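## Task

Put the grey-capped bottle upright on the wall ledge marked by a yellow label strip, and get every other bottle onto its own matching ledge. Each bottle's base must sit fully on its ledge, and all of them must stay there unsupported once the grippers let go and pull away.

## Robot and tools

Robot: two arms, left_arm and right_arm, each ending in a parallel two-finger gripper. Root links in the scene frame: left_arm at (+0.047, +0.254, 0) m, quat_wxyz (+0.999, 0, 0, +0.040); right_arm at (-0.036, -0.302, 0) m, quat_wxyz (+1.000, 0, 0, +0.012). Scene frame: origin on the table surface midway between the arms, +z up, +x out across the table, left_arm on the +y side. The arm names do not mean image sides. Joint ranges (rad, base to hand): waist -2.618 to 3.054, shoulder 0 to 3.142, elbow 0 to 3.142, wrist pitch -1.571 to 1.571, wrist yaw -1.571 to 1.571, wrist roll -2.094 to 2.094. The elbow never fully straightens.

Gripper frame: fingers extend along its +z axis and close along its y axis. end_effector_position is the spot between the finger pads, under 1 cm back from the tips.

The row: every moving command uses one flat list of 16 numbers covering both arms, even if one arm stays put: left_arm x, y, z, qw, qx, qy, qz, opening, then the same eight for right_arm. x, y, z is an absolute target position for that gripper in metres in the scene frame; qw..qz is an absolute target orientation (w first), also scene frame. Opening runs -1 (closed) to +1 (fully open, 0.087 m). A row is refused entirely if its target lies over 0.6 m from that arm's last reported position along any of the gripper's axes. To hold an orientation steady, resend the same target quaternion each time rather than the drifted one printed. An arm meant to stay still should get its whole last-reported pose, plus the wanted opening, in every call.

Tools:
- execute_actions: actions is a list holding at most one entry. Empty list: just returns the state. {rows, steps}: up to 15 rows and up to 15 steps of 1/30 s each (default 15); each row is used for one step, the final row repeats if steps exceed rows. {steps} alone: a wait of up to 300 steps, counted from the previous result, so thinking time is included. Optional pictures (boolean) toggles camera images.
- move: target is one 16-number row as above; speed is the path top speed in m/s, 0.002 to 0.5, default 0.25, with rotation capped at twice that in rad/s. Each gripper follows a straight line from its current pose; both paths finish together, taking 0.5 to 10 s (cut off at 10 s if longer). Rotation goes the short way. Paths ignore obstacles and the other arm. Grippers lag, wander, and can exceed the speed, mostly near full reach. Opening is applied when the move begins. Faster contact hits harder; aiming further beyond a contact presses harder.
- wait: seconds, 0 to 10; nothing new is sent.
- zoom_image: camera (cam_high, cam_left_wrist or cam_right_wrist) and region [x0, y0, x1, y1] in pixels of that camera's latest image, top-left origin, max 504 by 504.
- read_manual: only returns URDF licence texts.
- finished_scene: scene number; ends and grades the current scene, irreversibly. Answering without any tool call ends the session.

Motion details: each control step, the commanded pose is clipped to within 70 mm and 16 degrees of the measured pose; inverse kinematics favours position over orientation. After an action ends, an arm drifts only to its last clipped pose, so a distant target needs further commands; check the reported pose. Joint friction may leave the hand up to ~31 mm off, and tiny commands may not move it.

Results: the state line gives each gripper's position and end_effector_quat_wxyz in the scene frame; printed positions can be off, more so at long reach. grip_measured is the finger opening on the command scale; the last Joint positions value is opening in metres; each gripper may read up to ~1 mm off. To hold something, command about 0.02 below grip_measured (less for a lighter grip); pads push about 20 N max; snapping shut fast can squeeze harder or spring the fingers open. A "pose unreachable" line means a clearance check altered or blocked that arm's command; HELD marks steps where your row was not (fully) sent. "Hand target" shows the pose each arm is driving toward. A move adds a "move:" line: its ending (done, off_target, moving, held, fault), any limits (paced = pose clipped; held = some steps blocked, after which the arm may jump fast), and each gripper's remaining distance. If only one arm is named, the other finished. FAULT lines report stops. MOTOR HOT warns from 75 °C; at 90 °C that arm halts 10 s; at 100 °C it goes limp and falls. Holding loads heats motors.

Cameras: cam_high (fixed, overhead from behind), cam_left_wrist and cam_right_wrist, all 896x504, pinhole plus radial distortion; calibration is given per camera and may be slightly off.

Avoid: knocking or dropping anything off the table, arms colliding or pushing each other, fast impacts, slips and hard shoves. Random tugs or nudges may occur. Open the gripper and retract before finishing.

Each tool is called after "Emit:" as name([rows], argument=value, ...), one row to a line, values as JSON.

## Session

Emit:
execute_actions(actions=[])

Scene clock: 0.00 s of 7800.00 s.
left_arm: end_effector_position=(+0.4283, +0.2813, +0.3633) grip_measured=+0.989 end_effector_quat_wxyz=(+0.710, -0.027, +0.704, +0.022) | right_arm: end_effector_position=(+0.3496, -0.2935, +0.3555) grip_measured=+0.998 end_effector_quat_wxyz=(+0.705, -0.001, +0.709, +0.013)
Joint positions: left_arm=[-0.003  1.045  1.049  0.004  0.007 -0.008  0.087] | right_arm=[-0.004  1.056  1.037  0.013 -0.     0.016  0.087]
Joint velocities: left_arm=[-0.002 -0.012 -0.007  0.022  0.007  0.022 -0.001] | right_arm=[ 0.012  0.002 -0.012 -0.022 -0.007 -0.066 -0.   ]
Hand target (left_arm): +0.428, +0.281, +0.363; +0.710, -0.027, +0.704, +0.022
Hand target (right_arm): +0.350, -0.293, +0.355; +0.705, -0.001, +0.709, +0.013

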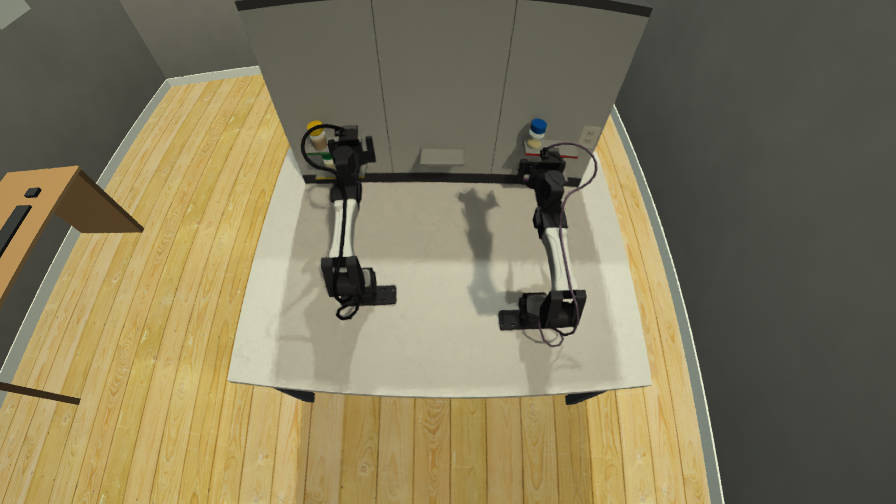

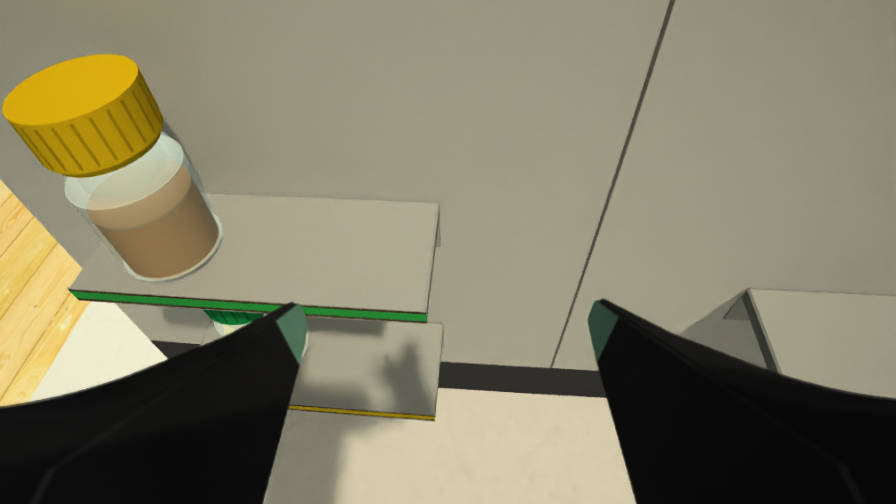

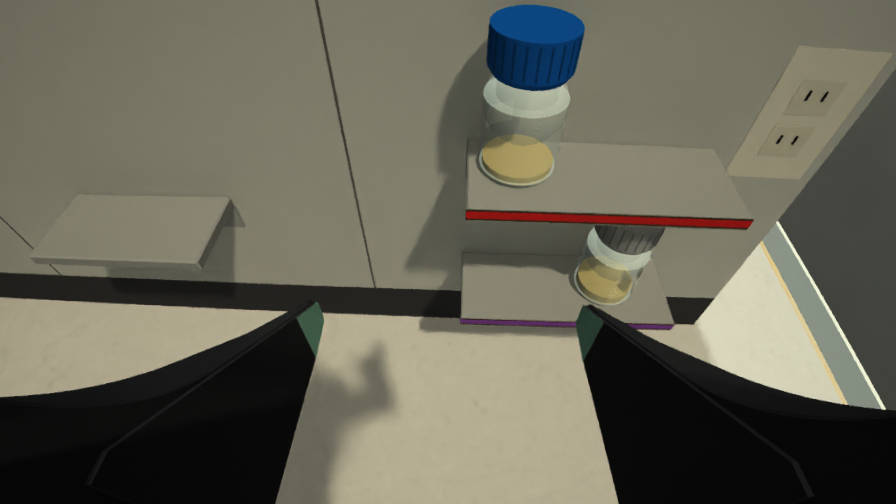

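Emit:
move(target=[0.36,0.39,0.2,0.707,0,0.707,0,1,0.38,-0.444,0.17,0.707,0,0.707,0,1])

Scene clock: 8.87 s of 7800.00 s.
left_arm: end_effector_position=(+0.3631, +0.3908, +0.2193) grip_measured=+0.989 end_effector_quat_wxyz=(+0.719, +0.015, +0.695, +0.018) | right_arm: end_effector_position=(+0.3784, -0.4426, +0.1824) grip_measured=+0.998 end_effector_quat_wxyz=(+0.713, -0.005, +0.701, -0.006)
Joint positions: left_arm=[0.69  1.026 0.43  0.643 0.766 0.014 0.087] | right_arm=[-0.556  1.515  0.599  0.937 -0.531 -0.005  0.087]
Joint velocities: left_arm=[-0.007 -0.002 -0.007  0.066  0.022  0.022 -0.   ] | right_arm=[ 0.012  0.012  0.017 -0.007 -0.051 -0.022 -0.001]
Hand target (left_arm): +0.361, +0.390, +0.200; +0.706, +0.002, +0.708, +0.002
Hand target (right_arm): +0.375, -0.444, +0.170; +0.707, +0.001, +0.707, +0.001
Off the commanded pose (left_arm): 0.020 m, 3 deg.
Off the commanded pose (right_arm): 0.013 m, 1 deg.
After step 90, 4.03 s passed at rest.
move: off_target (left_arm, right_arm)
camera_calibration (this result's frames):
cam_left_wrist: T_world_to_cam=[[-0.0165908, -0.998515, -0.0518941, 0.406104], [-0.739413, 0.0471895, -0.671597, 0.417766], [0.673048, 0.0272289, -0.739097, 0.0472277], [0, 0, 0, 1]] pos_world=[0.283853, 0.384501, 0.336551]
cam_right_wrist: T_world_to_cam=[[0.0158675, -0.99955, 0.0254726, -0.452447], [-0.739368, -0.0288799, -0.672682, 0.414118], [0.673115, -0.00815988, -0.739493, 0.0203975], [0, 0, 0, 1]] pos_world=[0.299635, -0.440117, 0.305178]

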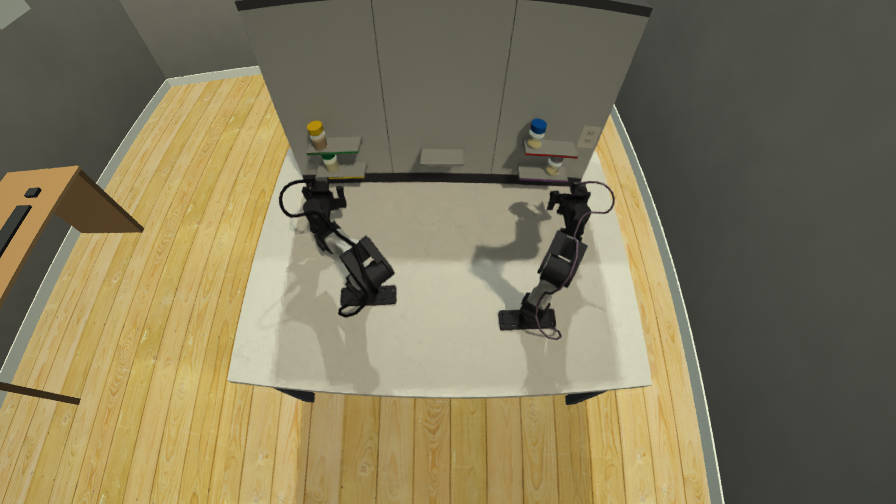

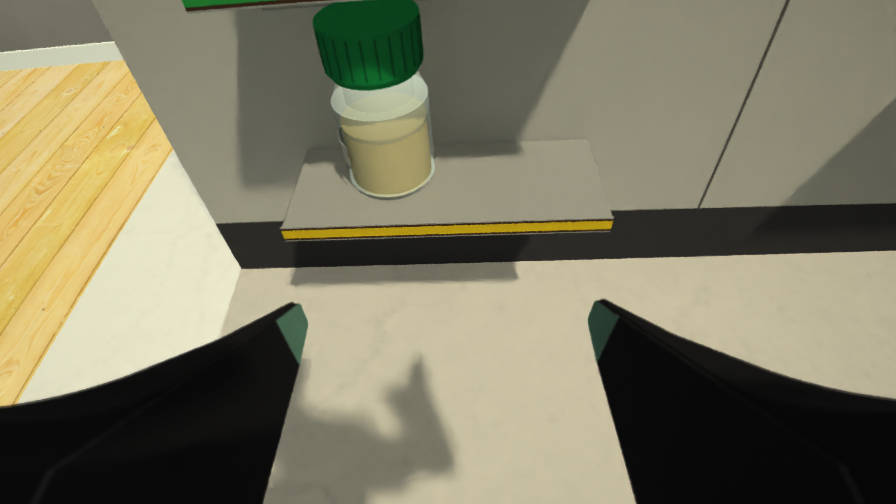

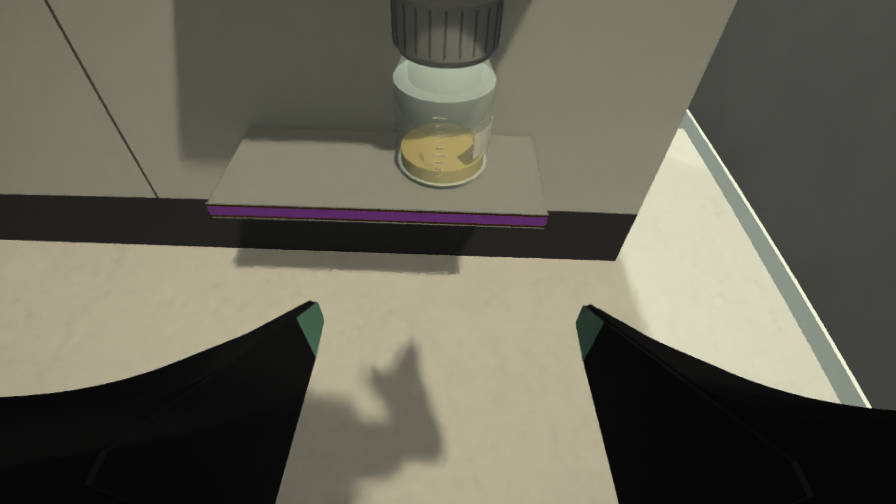

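Emit:
move(target=[0.36,0.39,0.22,0.707,0,0.707,0,1,0.46,-0.442,0.155,0.707,0,0.707,0,1])

Emit:
move(target=[0.36,0.39,0.22,0.707,0,0.707,0,1,0.54,-0.442,0.155,0.707,0,0.707,0,1], speed=0.08)

Scene clock: 12.43 s of 7800.00 s.
left_arm: end_effector_position=(+0.3624, +0.3890, +0.2106) grip_measured=+0.989 end_effector_quat_wxyz=(+0.704, -0.001, +0.710, -0.002) | right_arm: end_effector_position=(+0.4530, -0.4416, +0.1492) grip_measured=+0.998 end_effector_quat_wxyz=(+0.699, +0.000, +0.715, +0.003)
Joint positions: left_arm=[0.69  1.026 0.445 0.568 0.771 0.005 0.087] | right_arm=[-0.445  1.825  0.831  0.971 -0.426 -0.005  0.087]
Joint velocities: left_arm=[-0.002  0.007 -0.017  0.022 -0.051  0.007  0.001] | right_arm=[-0.007 -0.012 -0.002 -0.007  0.007  0.007  0.001]
Hand target (left_arm): +0.360, +0.390, +0.220; +0.707, -0.000, +0.707, +0.000
Hand target (right_arm): +0.459, -0.442, +0.154; +0.707, -0.000, +0.707, -0.000
Off the commanded pose (left_arm): 0.010 m, 1 deg.
Off the commanded pose (right_arm): 0.009 m, 1 deg.
move: done
camera_calibration (this result's frames):
cam_left_wrist: T_world_to_cam=[[-0.0220203, -0.999758, -0.0000273475, 0.395319], [-0.767704, 0.0169267, -0.640581, 0.426945], [0.640426, -0.0140848, -0.767891, 0.0753109], [0, 0, 0, 1]] pos_world=[0.288241, 0.389057, 0.331334]
cam_right_wrist: T_world_to_cam=[[0.0221534, -0.999745, 0.00436831, -0.451561], [-0.765325, -0.0197699, -0.64334, 0.458426], [0.643262, 0.010909, -0.765568, -0.0285363], [0, 0, 0, 1]] pos_world=[0.379205, -0.442071, 0.27505]

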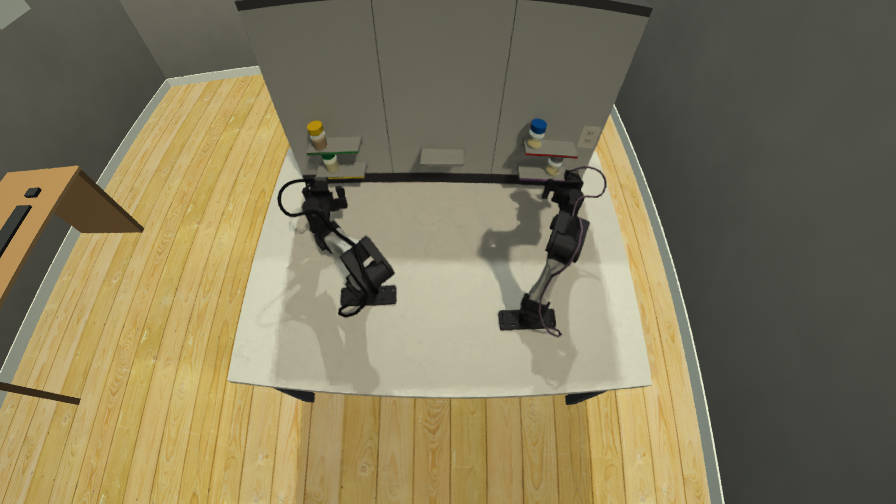

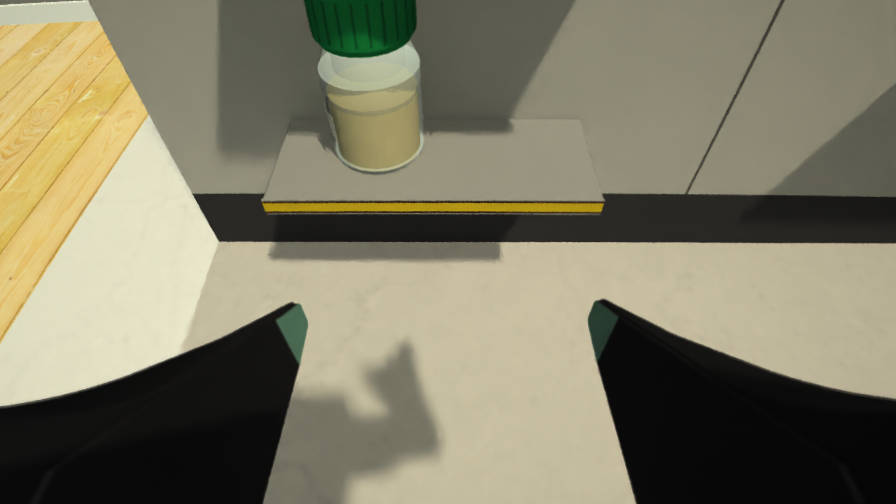

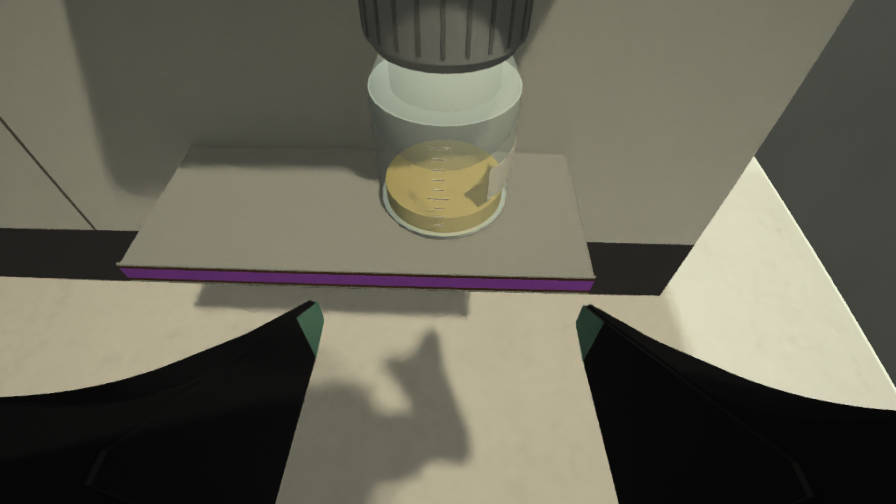

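Scene clock: 13.87 s of 7800.00 s.
left_arm: end_effector_position=(+0.3623, +0.3889, +0.2100) grip_measured=+0.989 end_effector_quat_wxyz=(+0.703, -0.002, +0.711, -0.003) | right_arm: end_effector_position=(+0.5348, -0.4442, +0.1625) grip_measured=+0.998 end_effector_quat_wxyz=(+0.715, -0.006, +0.699, -0.003)
Joint positions: left_arm=[0.69  1.026 0.445 0.565 0.771 0.005 0.087] | right_arm=[-0.371  2.05   1.177  0.897 -0.351 -0.005  0.087]
Joint velocities: left_arm=[-0.002  0.012 -0.002 -0.007  0.022 -0.051 -0.   ] | right_arm=[ 0.007  0.002 -0.012  0.007 -0.022 -0.022  0.   ]
Hand target (left_arm): +0.360, +0.390, +0.220; +0.707, +0.000, +0.707, +0.000
Hand target (right_arm): +0.540, -0.442, +0.154; +0.707, -0.000, +0.707, -0.000
Off the commanded pose (left_arm): 0.010 m, 1 deg.
Off the commanded pose (right_arm): 0.009 m, 1 deg.
move: done
camera_calibration (this result's frames):
cam_left_wrist: T_world_to_cam=[[-0.022018, -0.999755, 0.00214445, 0.394764], [-0.769106, 0.0155678, -0.638932, 0.427171], [0.638742, -0.0157173, -0.769261, 0.0764375], [0, 0, 0, 1]] pos_world=[0.288408, 0.389219, 0.330887]
cam_right_wrist: T_world_to_cam=[[0.0207691, -0.999519, 0.0230376, -0.458243], [-0.736439, -0.0308788, -0.675799, 0.514446], [0.676185, -0.00293, -0.736726, -0.0993462], [0, 0, 0, 1]] pos_world=[0.455552, -0.442428, 0.285028]

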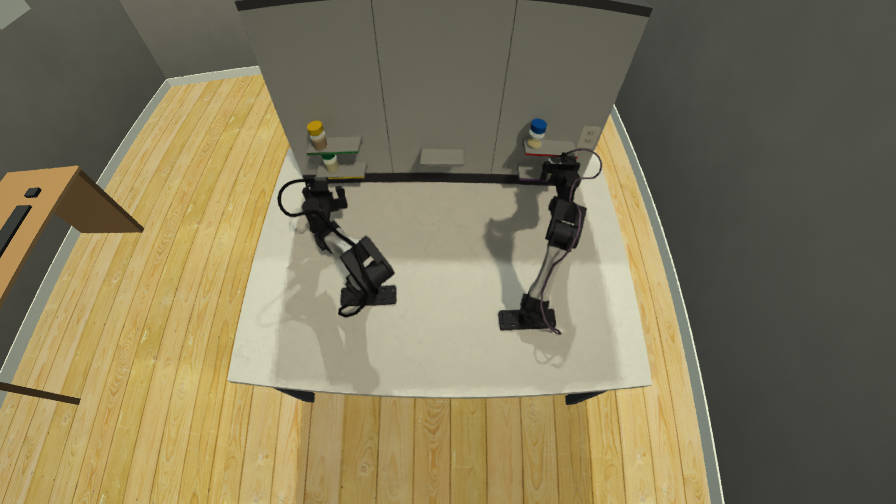

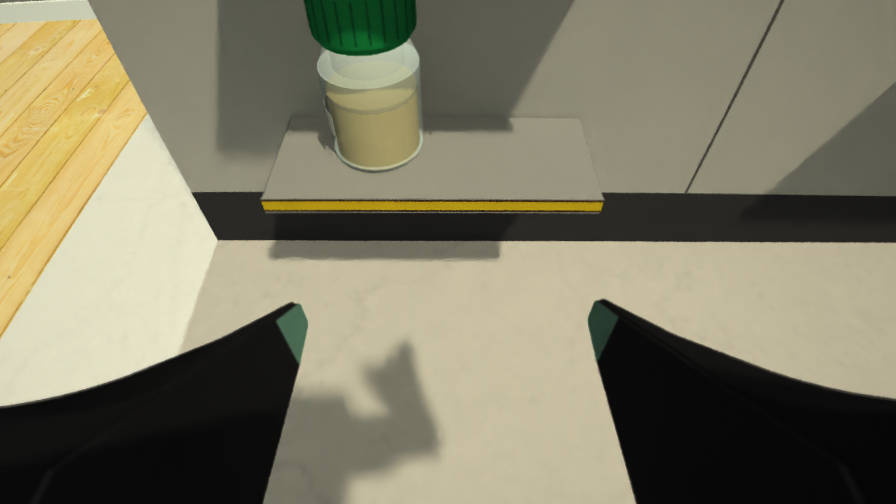

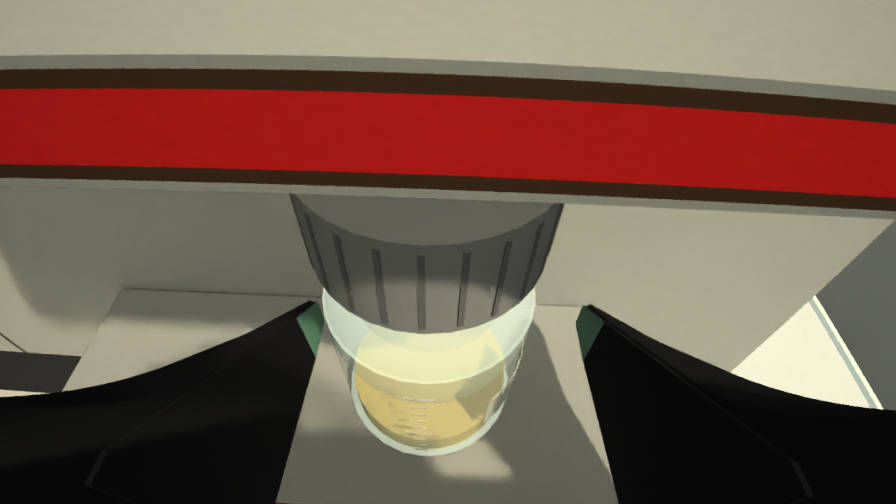

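Emit:
move(target=[0.36,0.39,0.22,0.707,0,0.707,0,1,0.548,-0.436,0.155,0.707,0,0.707,0,1], speed=0.05)

Emit:
execute_actions([
  {"rows":[[0.36,0.39,0.22,0.707,0,0.707,0,1,0.548,-0.436,0.155,0.707,0,0.707,0,0.75],[0.36,0.39,0.22,0.707,0,0.707,0,1,0.548,-0.436,0.155,0.707,0,0.707,0,0.65],[0.36,0.39,0.22,0.707,0,0.707,0,1,0.548,-0.436,0.155,0.707,0,0.707,0,0.55],[0.36,0.39,0.22,0.707,0,0.707,0,1,0.548,-0.436,0.155,0.707,0,0.707,0,0.48],[0.36,0.39,0.22,0.707,0,0.707,0,1,0.548,-0.436,0.155,0.707,0,0.707,0,0.42],[0.36,0.39,0.22,0.707,0,0.707,0,1,0.548,-0.436,0.155,0.707,0,0.707,0,0.37],[0.36,0.39,0.22,0.707,0,0.707,0,1,0.548,-0.436,0.155,0.707,0,0.707,0,0.33],[0.36,0.39,0.22,0.707,0,0.707,0,1,0.548,-0.436,0.155,0.707,0,0.707,0,0.28]],"steps":15},
])

Scene clock: 17.63 s of 7800.00 s.
left_arm: end_effector_position=(+0.3623, +0.3888, +0.2099) grip_measured=+0.989 end_effector_quat_wxyz=(+0.703, -0.002, +0.711, -0.003) | right_arm: end_effector_position=(+0.5426, -0.4377, +0.1633) grip_measured=+0.998 end_effector_quat_wxyz=(+0.715, -0.005, +0.699, -0.003)
Joint positions: left_arm=[0.69  1.026 0.445 0.565 0.771 0.005 0.087] | right_arm=[-0.35   2.064  1.204  0.882 -0.329 -0.005  0.087]
Joint velocities: left_arm=[-0.002  0.012  0.002  0.051  0.007 -0.007 -0.001] | right_arm=[ 0.012  0.012  0.002 -0.022  0.022  0.022  0.   ]
Hand target (left_arm): +0.360, +0.390, +0.220; +0.707, +0.000, +0.707, +0.000
Hand target (right_arm): +0.548, -0.436, +0.155; +0.707, +0.000, +0.707, -0.000
Off the commanded pose (left_arm): 0.010 m, 1 deg.
Off the commanded pose (right_arm): 0.010 m, 1 deg.
move: done
camera_calibration (this result's frames):
cam_left_wrist: T_world_to_cam=[[-0.0223987, -0.999746, 0.00242043, 0.394761], [-0.769272, 0.0156887, -0.638729, 0.427086], [0.638528, -0.0161686, -0.769428, 0.0766742], [0, 0, 0, 1]] pos_world=[0.288429, 0.389201, 0.330832]
cam_right_wrist: T_world_to_cam=[[0.020033, -0.999554, 0.0221656, -0.451362], [-0.737079, -0.0297443, -0.675152, 0.521648], [0.675509, -0.00281247, -0.737346, -0.103489], [0, 0, 0, 1]] pos_world=[0.463446, -0.435936, 0.285889]

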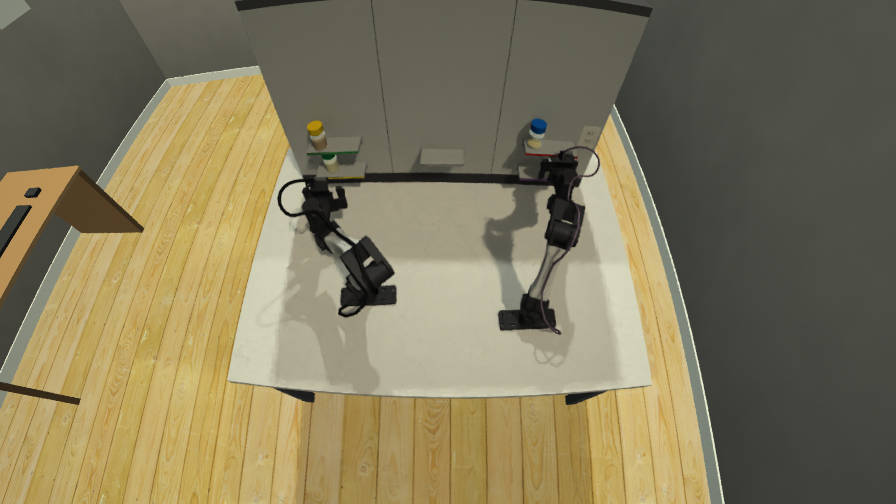

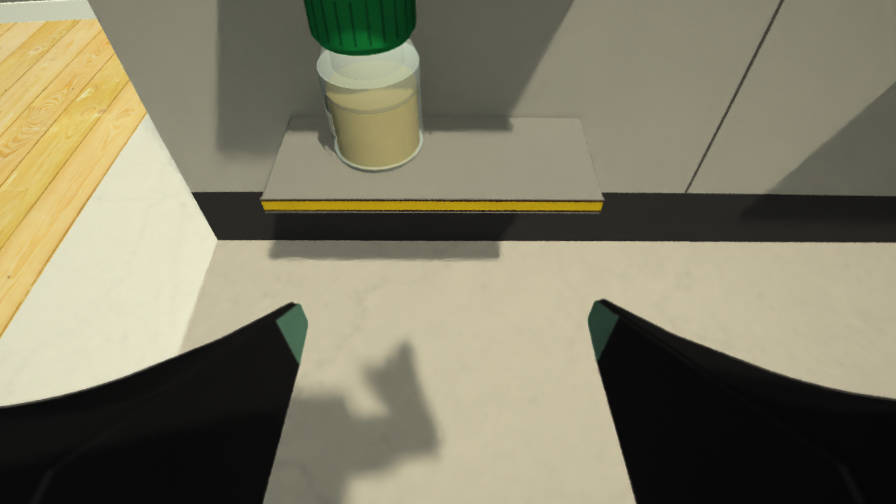

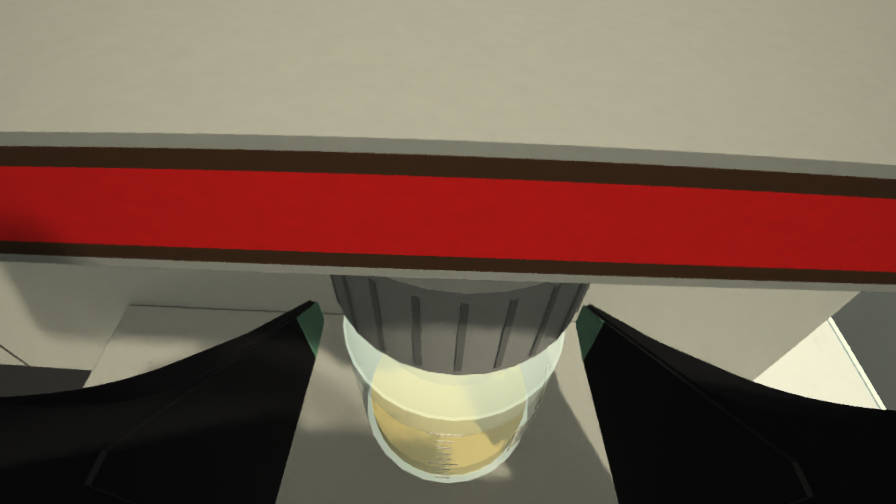

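Scene clock: 18.13 s of 7800.00 s.
left_arm: end_effector_position=(+0.3623, +0.3888, +0.2099) grip_measured=+0.989 end_effector_quat_wxyz=(+0.703, -0.002, +0.711, -0.003) | right_arm: end_effector_position=(+0.5426, -0.4382, +0.1631) grip_measured=+0.280 end_effector_quat_wxyz=(+0.714, -0.004, +0.700, -0.004)
Joint positions: left_arm=[0.69  1.026 0.445 0.565 0.771 0.005 0.087] | right_arm=[-0.35   2.064  1.204  0.882 -0.326 -0.005  0.056]
Joint velocities: left_arm=[-0.007 -0.007 -0.022 -0.007 -0.022  0.095  0.   ] | right_arm=[-0.017  0.007 -0.007  0.007 -0.037 -0.007  0.001]
Hand target (left_arm): +0.360, +0.390, +0.220; +0.707, +0.000, +0.707, +0.000
Hand target (right_arm): +0.547, -0.436, +0.155; +0.707, +0.000, +0.707, -0.000
Off the commanded pose (left_arm): 0.010 m, 1 deg.
Off the commanded pose (right_arm): 0.010 m, 1 deg.
Steps of this call (steps 1 to 15: all 15 steps of this action). Readings (end_effector_position):
1: left_arm (+0.3623, +0.3888, +0.2099) | right_arm (+0.5426, -0.4377, +0.1632)
2: left_arm (+0.3623, +0.3888, +0.2099) | right_arm (+0.5426, -0.4378, +0.1632)
4: left_arm (+0.3623, +0.3888, +0.2099) | right_arm (+0.5426, -0.4378, +0.1632)
8: left_arm (+0.3623, +0.3888, +0.2099) | right_arm (+0.5426, -0.4378, +0.1632)
15: the state above
camera_calibration (this result's frames):
cam_left_wrist: T_world_to_cam=[[-0.0223987, -0.999746, 0.00242043, 0.394761], [-0.769272, 0.0156887, -0.638729, 0.427086], [0.638528, -0.0161686, -0.769428, 0.0766742], [0, 0, 0, 1]] pos_world=[0.288429, 0.389201, 0.330832]
cam_right_wrist: T_world_to_cam=[[0.0169987, -0.999617, 0.0218438, -0.450213], [-0.737639, -0.0272861, -0.674644, 0.52279], [0.674981, -0.00464484, -0.73782, -0.104044], [0, 0, 0, 1]] pos_world=[0.463511, -0.436259, 0.285765]

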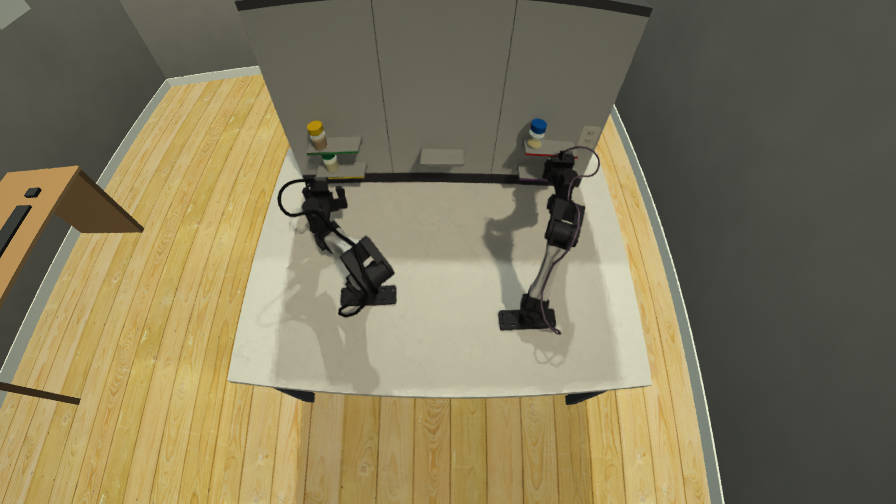

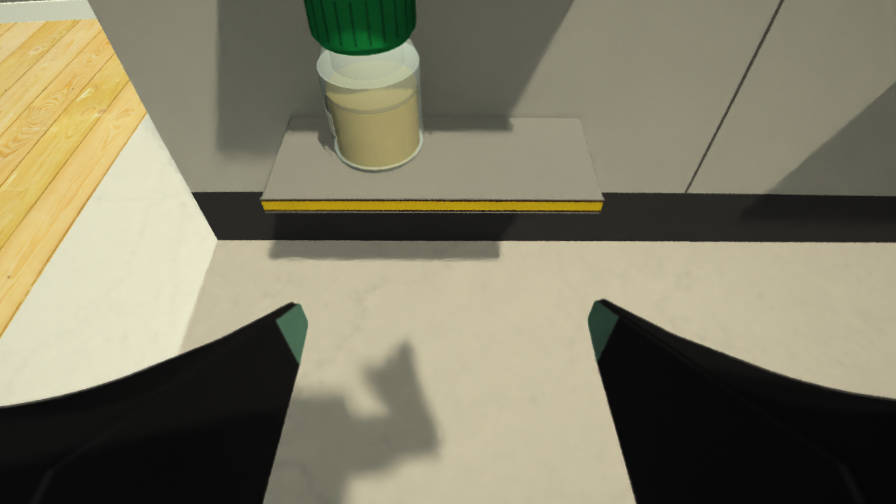

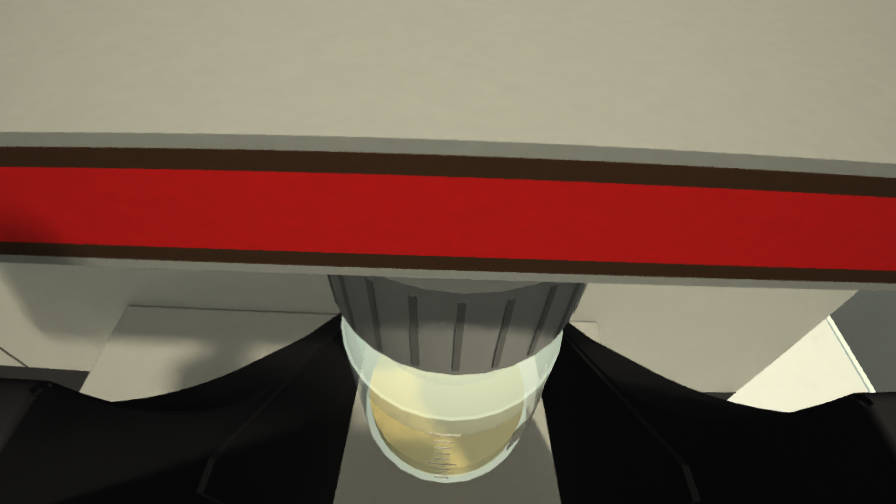

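Emit:
execute_actions([
  {"rows":[[0.36,0.39,0.22,0.707,0,0.707,0,1,0.548,-0.436,0.155,0.707,0,0.707,0,0.25],[0.36,0.39,0.22,0.707,0,0.707,0,1,0.548,-0.436,0.155,0.707,0,0.707,0,0.22],[0.36,0.39,0.22,0.707,0,0.707,0,1,0.548,-0.436,0.155,0.707,0,0.707,0,0.19],[0.36,0.39,0.22,0.707,0,0.707,0,1,0.548,-0.436,0.155,0.707,0,0.707,0,0.16],[0.36,0.39,0.22,0.707,0,0.707,0,1,0.548,-0.436,0.155,0.707,0,0.707,0,0.13],[0.36,0.39,0.22,0.707,0,0.707,0,1,0.548,-0.436,0.155,0.707,0,0.707,0,0.1]],"steps":12},
])

Scene clock: 19.73 s of 7800.00 s.
left_arm: end_effector_position=(+0.3623, +0.3888, +0.2099) grip_measured=+0.989 end_effector_quat_wxyz=(+0.703, -0.002, +0.711, -0.003) | right_arm: end_effector_position=(+0.5426, -0.4382, +0.1631) grip_measured=+0.259 end_effector_quat_wxyz=(+0.714, -0.004, +0.700, -0.004)
Joint positions: left_arm=[0.69  1.026 0.445 0.565 0.771 0.005 0.087] | right_arm=[-0.35   2.064  1.204  0.882 -0.326 -0.005  0.055]
Joint velocities: left_arm=[-0.012  0.012  0.017  0.007  0.007 -0.066 -0.001] | right_arm=[ 0.017 -0.002 -0.027 -0.066 -0.007  0.007  0.   ]
Hand target (left_arm): +0.360, +0.390, +0.220; +0.707, +0.000, +0.707, +0.000
Hand target (right_arm): +0.548, -0.436, +0.155; +0.707, -0.000, +0.707, -0.000
Off the commanded pose (left_arm): 0.010 m, 1 deg.
Off the commanded pose (right_arm): 0.010 m, 1 deg.
Steps of this call (steps 1 to 36: nothing new was sent; steps 37 to 48: all 12 steps of this action). Readings (end_effector_position):
37: left_arm (+0.3623, +0.3888, +0.2099) | right_arm (+0.5426, -0.4382, +0.1631)
38: left_arm (+0.3623, +0.3888, +0.2099) | right_arm (+0.5426, -0.4382, +0.1631)
40: left_arm (+0.3623, +0.3888, +0.2099) | right_arm (+0.5426, -0.4382, +0.1631)
44: left_arm (+0.3623, +0.3888, +0.2099) | right_arm (+0.5426, -0.4382, +0.1631)
48: the state above
camera_calibration (this result's frames):
cam_left_wrist: T_world_to_cam=[[-0.0223987, -0.999746, 0.00242043, 0.394761], [-0.769272, 0.0156887, -0.638729, 0.427086], [0.638528, -0.0161686, -0.769428, 0.0766742], [0, 0, 0, 1]] pos_world=[0.288429, 0.389201, 0.330832]
cam_right_wrist: T_world_to_cam=[[0.0169987, -0.999617, 0.0218438, -0.450213], [-0.737639, -0.0272861, -0.674644, 0.52279], [0.674981, -0.00464484, -0.73782, -0.104044], [0, 0, 0, 1]] pos_world=[0.463511, -0.436259, 0.285765]

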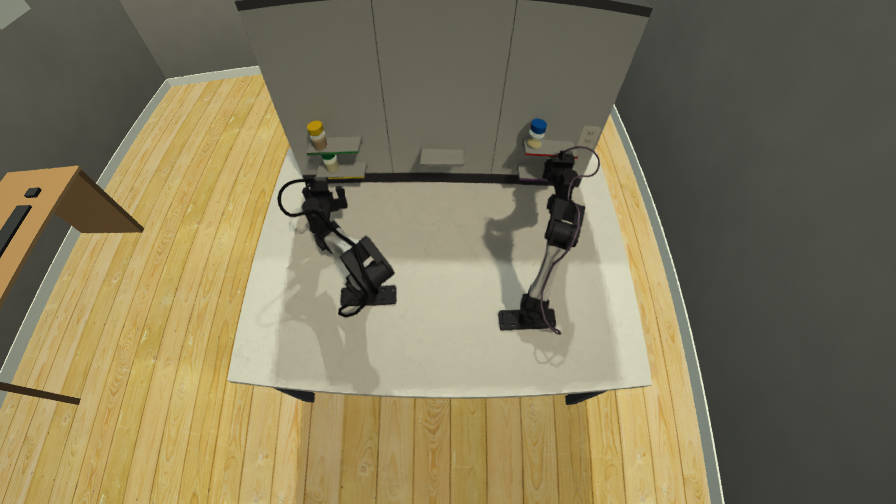

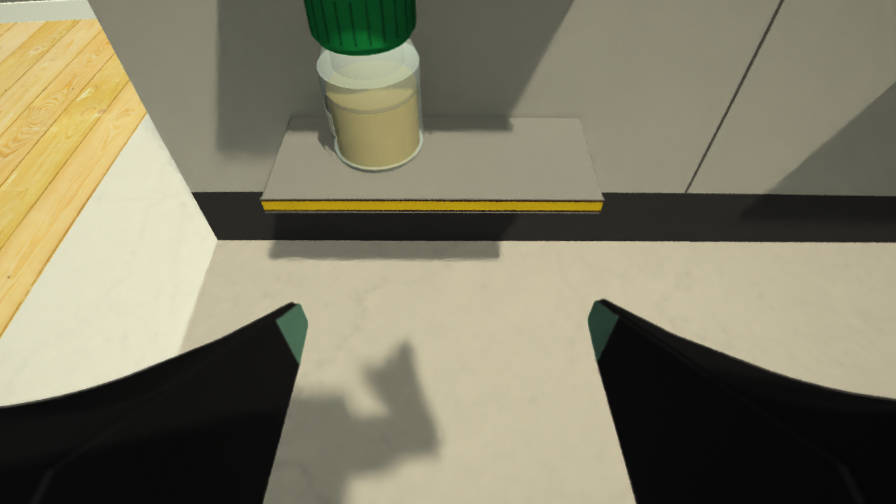

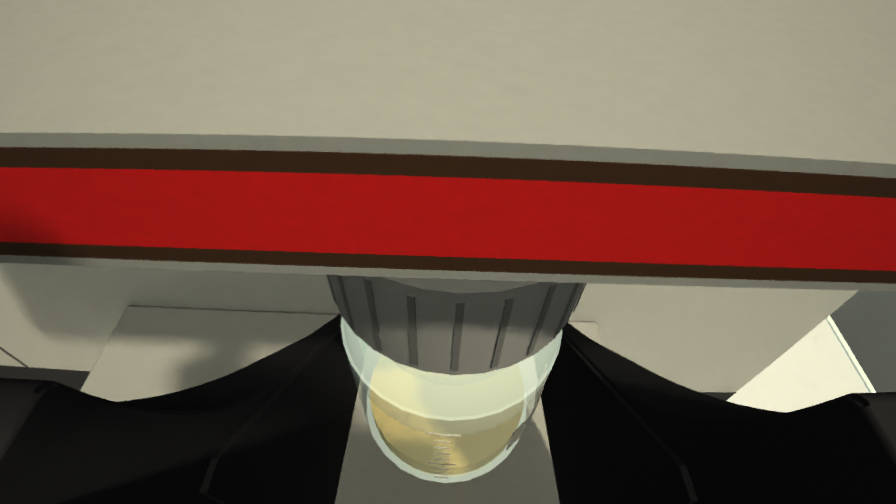

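Emit:
move(target=[0.36,0.39,0.22,0.707,0,0.707,0,1,0.535,-0.436,0.175,0.707,0,0.707,0,0.21], speed=0.03)

Emit:
move(target=[0.36,0.39,0.22,0.707,0,0.707,0,1,0.41,-0.436,0.18,0.707,0,0.707,0,0.21], speed=0.12)

Scene clock: 21.73 s of 7800.00 s.
left_arm: end_effector_position=(+0.3623, +0.3888, +0.2099) grip_measured=+0.989 end_effector_quat_wxyz=(+0.703, -0.002, +0.711, -0.003) | right_arm: end_effector_position=(+0.5382, -0.4367, +0.1640) grip_measured=+0.259 end_effector_quat_wxyz=(+0.701, +0.001, +0.713, +0.000)
Joint positions: left_arm=[0.69  1.026 0.445 0.565 0.771 0.005 0.087] | right_arm=[-0.35   2.032  1.204  0.808 -0.326 -0.005  0.055]
Joint velocities: left_arm=[-0.007  0.007  0.012  0.037 -0.022 -0.007  0.   ] | right_arm=[-0.017 -0.002 -0.017 -0.007 -0.007 -0.007 -0.001]
Hand target (left_arm): +0.360, +0.390, +0.220; +0.707, +0.000, +0.707, +0.000
Hand target (right_arm): +0.535, -0.436, +0.175; +0.707, +0.000, +0.707, -0.000
Off the commanded pose (left_arm): 0.010 m, 1 deg.
Off the commanded pose (right_arm): 0.011 m, 1 deg.
move: off_target (right_arm)
camera_calibration (this result's frames):
cam_left_wrist: T_world_to_cam=[[-0.0223987, -0.999746, 0.00242043, 0.394761], [-0.769272, 0.0156887, -0.638729, 0.427086], [0.638528, -0.0161686, -0.769428, 0.0766742], [0, 0, 0, 1]] pos_world=[0.288429, 0.389201, 0.330832]
cam_right_wrist: T_world_to_cam=[[0.0175773, -0.999813, 0.00808603, -0.446807], [-0.76317, -0.018641, -0.645928, 0.532965], [0.645958, 0.00518266, -0.763355, -0.0763369], [0, 0, 0, 1]] pos_world=[0.463908, -0.436393, 0.289598]

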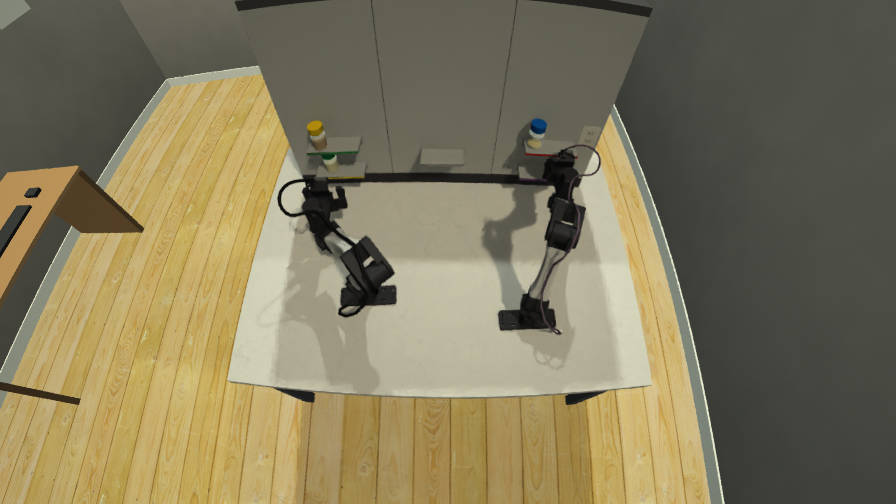

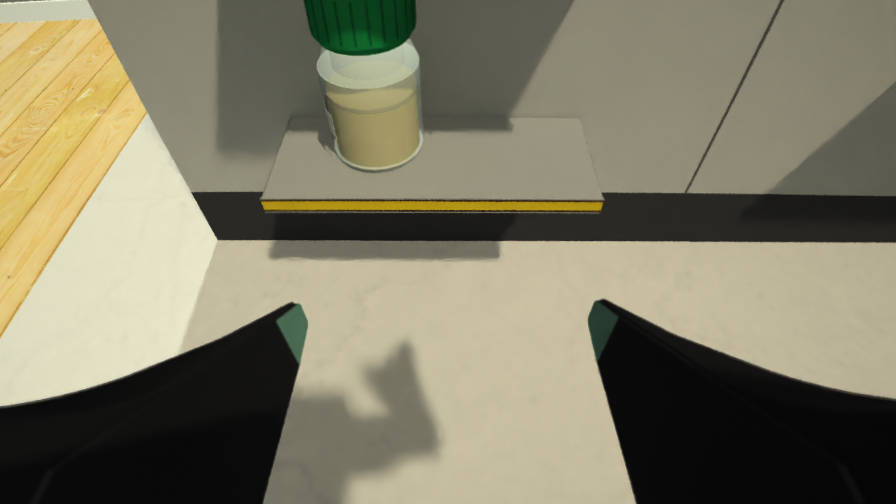

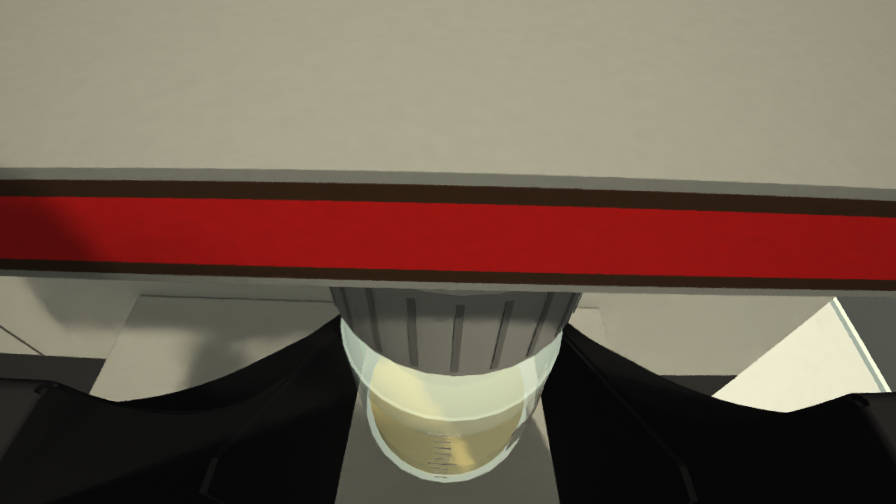

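Scene clock: 23.20 s of 7800.00 s.
left_arm: end_effector_position=(+0.3623, +0.3888, +0.2100) grip_measured=+0.989 end_effector_quat_wxyz=(+0.703, -0.002, +0.711, -0.003) | right_arm: end_effector_position=(+0.4132, -0.4348, +0.1652) grip_measured=+0.259 end_effector_quat_wxyz=(+0.687, +0.010, +0.726, +0.006)
Joint positions: left_arm=[0.69  1.026 0.445 0.565 0.771 0.005 0.087] | right_arm=[-0.473  1.626  0.719  0.845 -0.445 -0.005  0.055]
Joint velocities: left_arm=[ 0.002 -0.012  0.002  0.051  0.022  0.051 -0.001] | right_arm=[-0.002 -0.012  0.002 -0.066 -0.066 -0.022  0.   ]
Hand target (left_arm): +0.360, +0.390, +0.220; +0.707, +0.000, +0.707, +0.000
Hand target (right_arm): +0.410, -0.435, +0.181; +0.707, -0.000, +0.708, +0.000
Off the commanded pose (left_arm): 0.010 m, 1 deg.
Off the commanded pose (right_arm): 0.015 m, 3 deg.
move: off_target (right_arm)
camera_calibration (this result's frames):
cam_left_wrist: T_world_to_cam=[[-0.0223993, -0.999747, 0.00214886, 0.394831], [-0.769097, 0.0158583, -0.638935, 0.427057], [0.638739, -0.0159644, -0.769258, 0.0765335], [0, 0, 0, 1]] pos_world=[0.288408, 0.38918, 0.330888]
cam_right_wrist: T_world_to_cam=[[0.0128369, -0.999832, -0.0130752, -0.437215], [-0.787001, -0.00203626, -0.616949, 0.450713], [0.616818, 0.0182099, -0.786895, 0.0268217], [0, 0, 0, 1]] pos_world=[0.34378, -0.436712, 0.293456]

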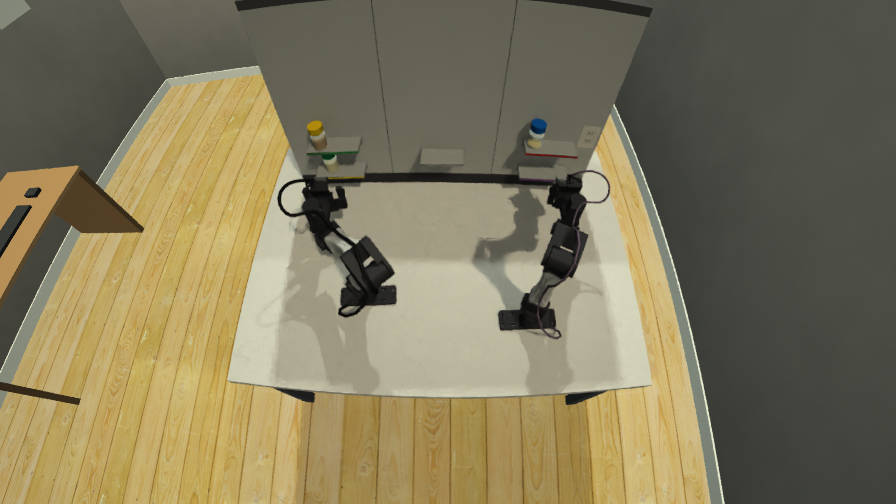

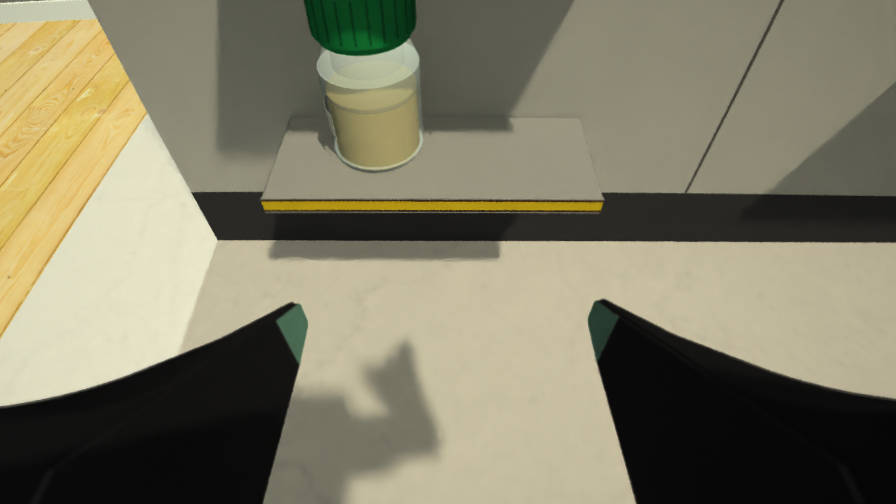

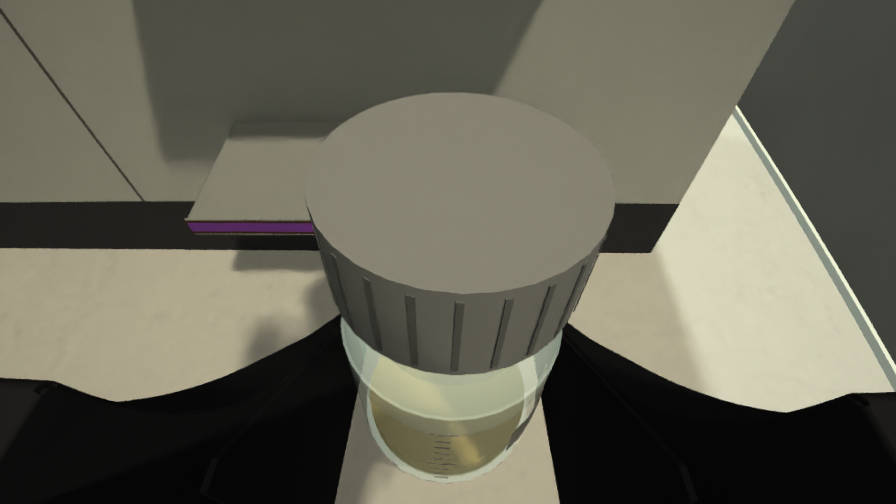

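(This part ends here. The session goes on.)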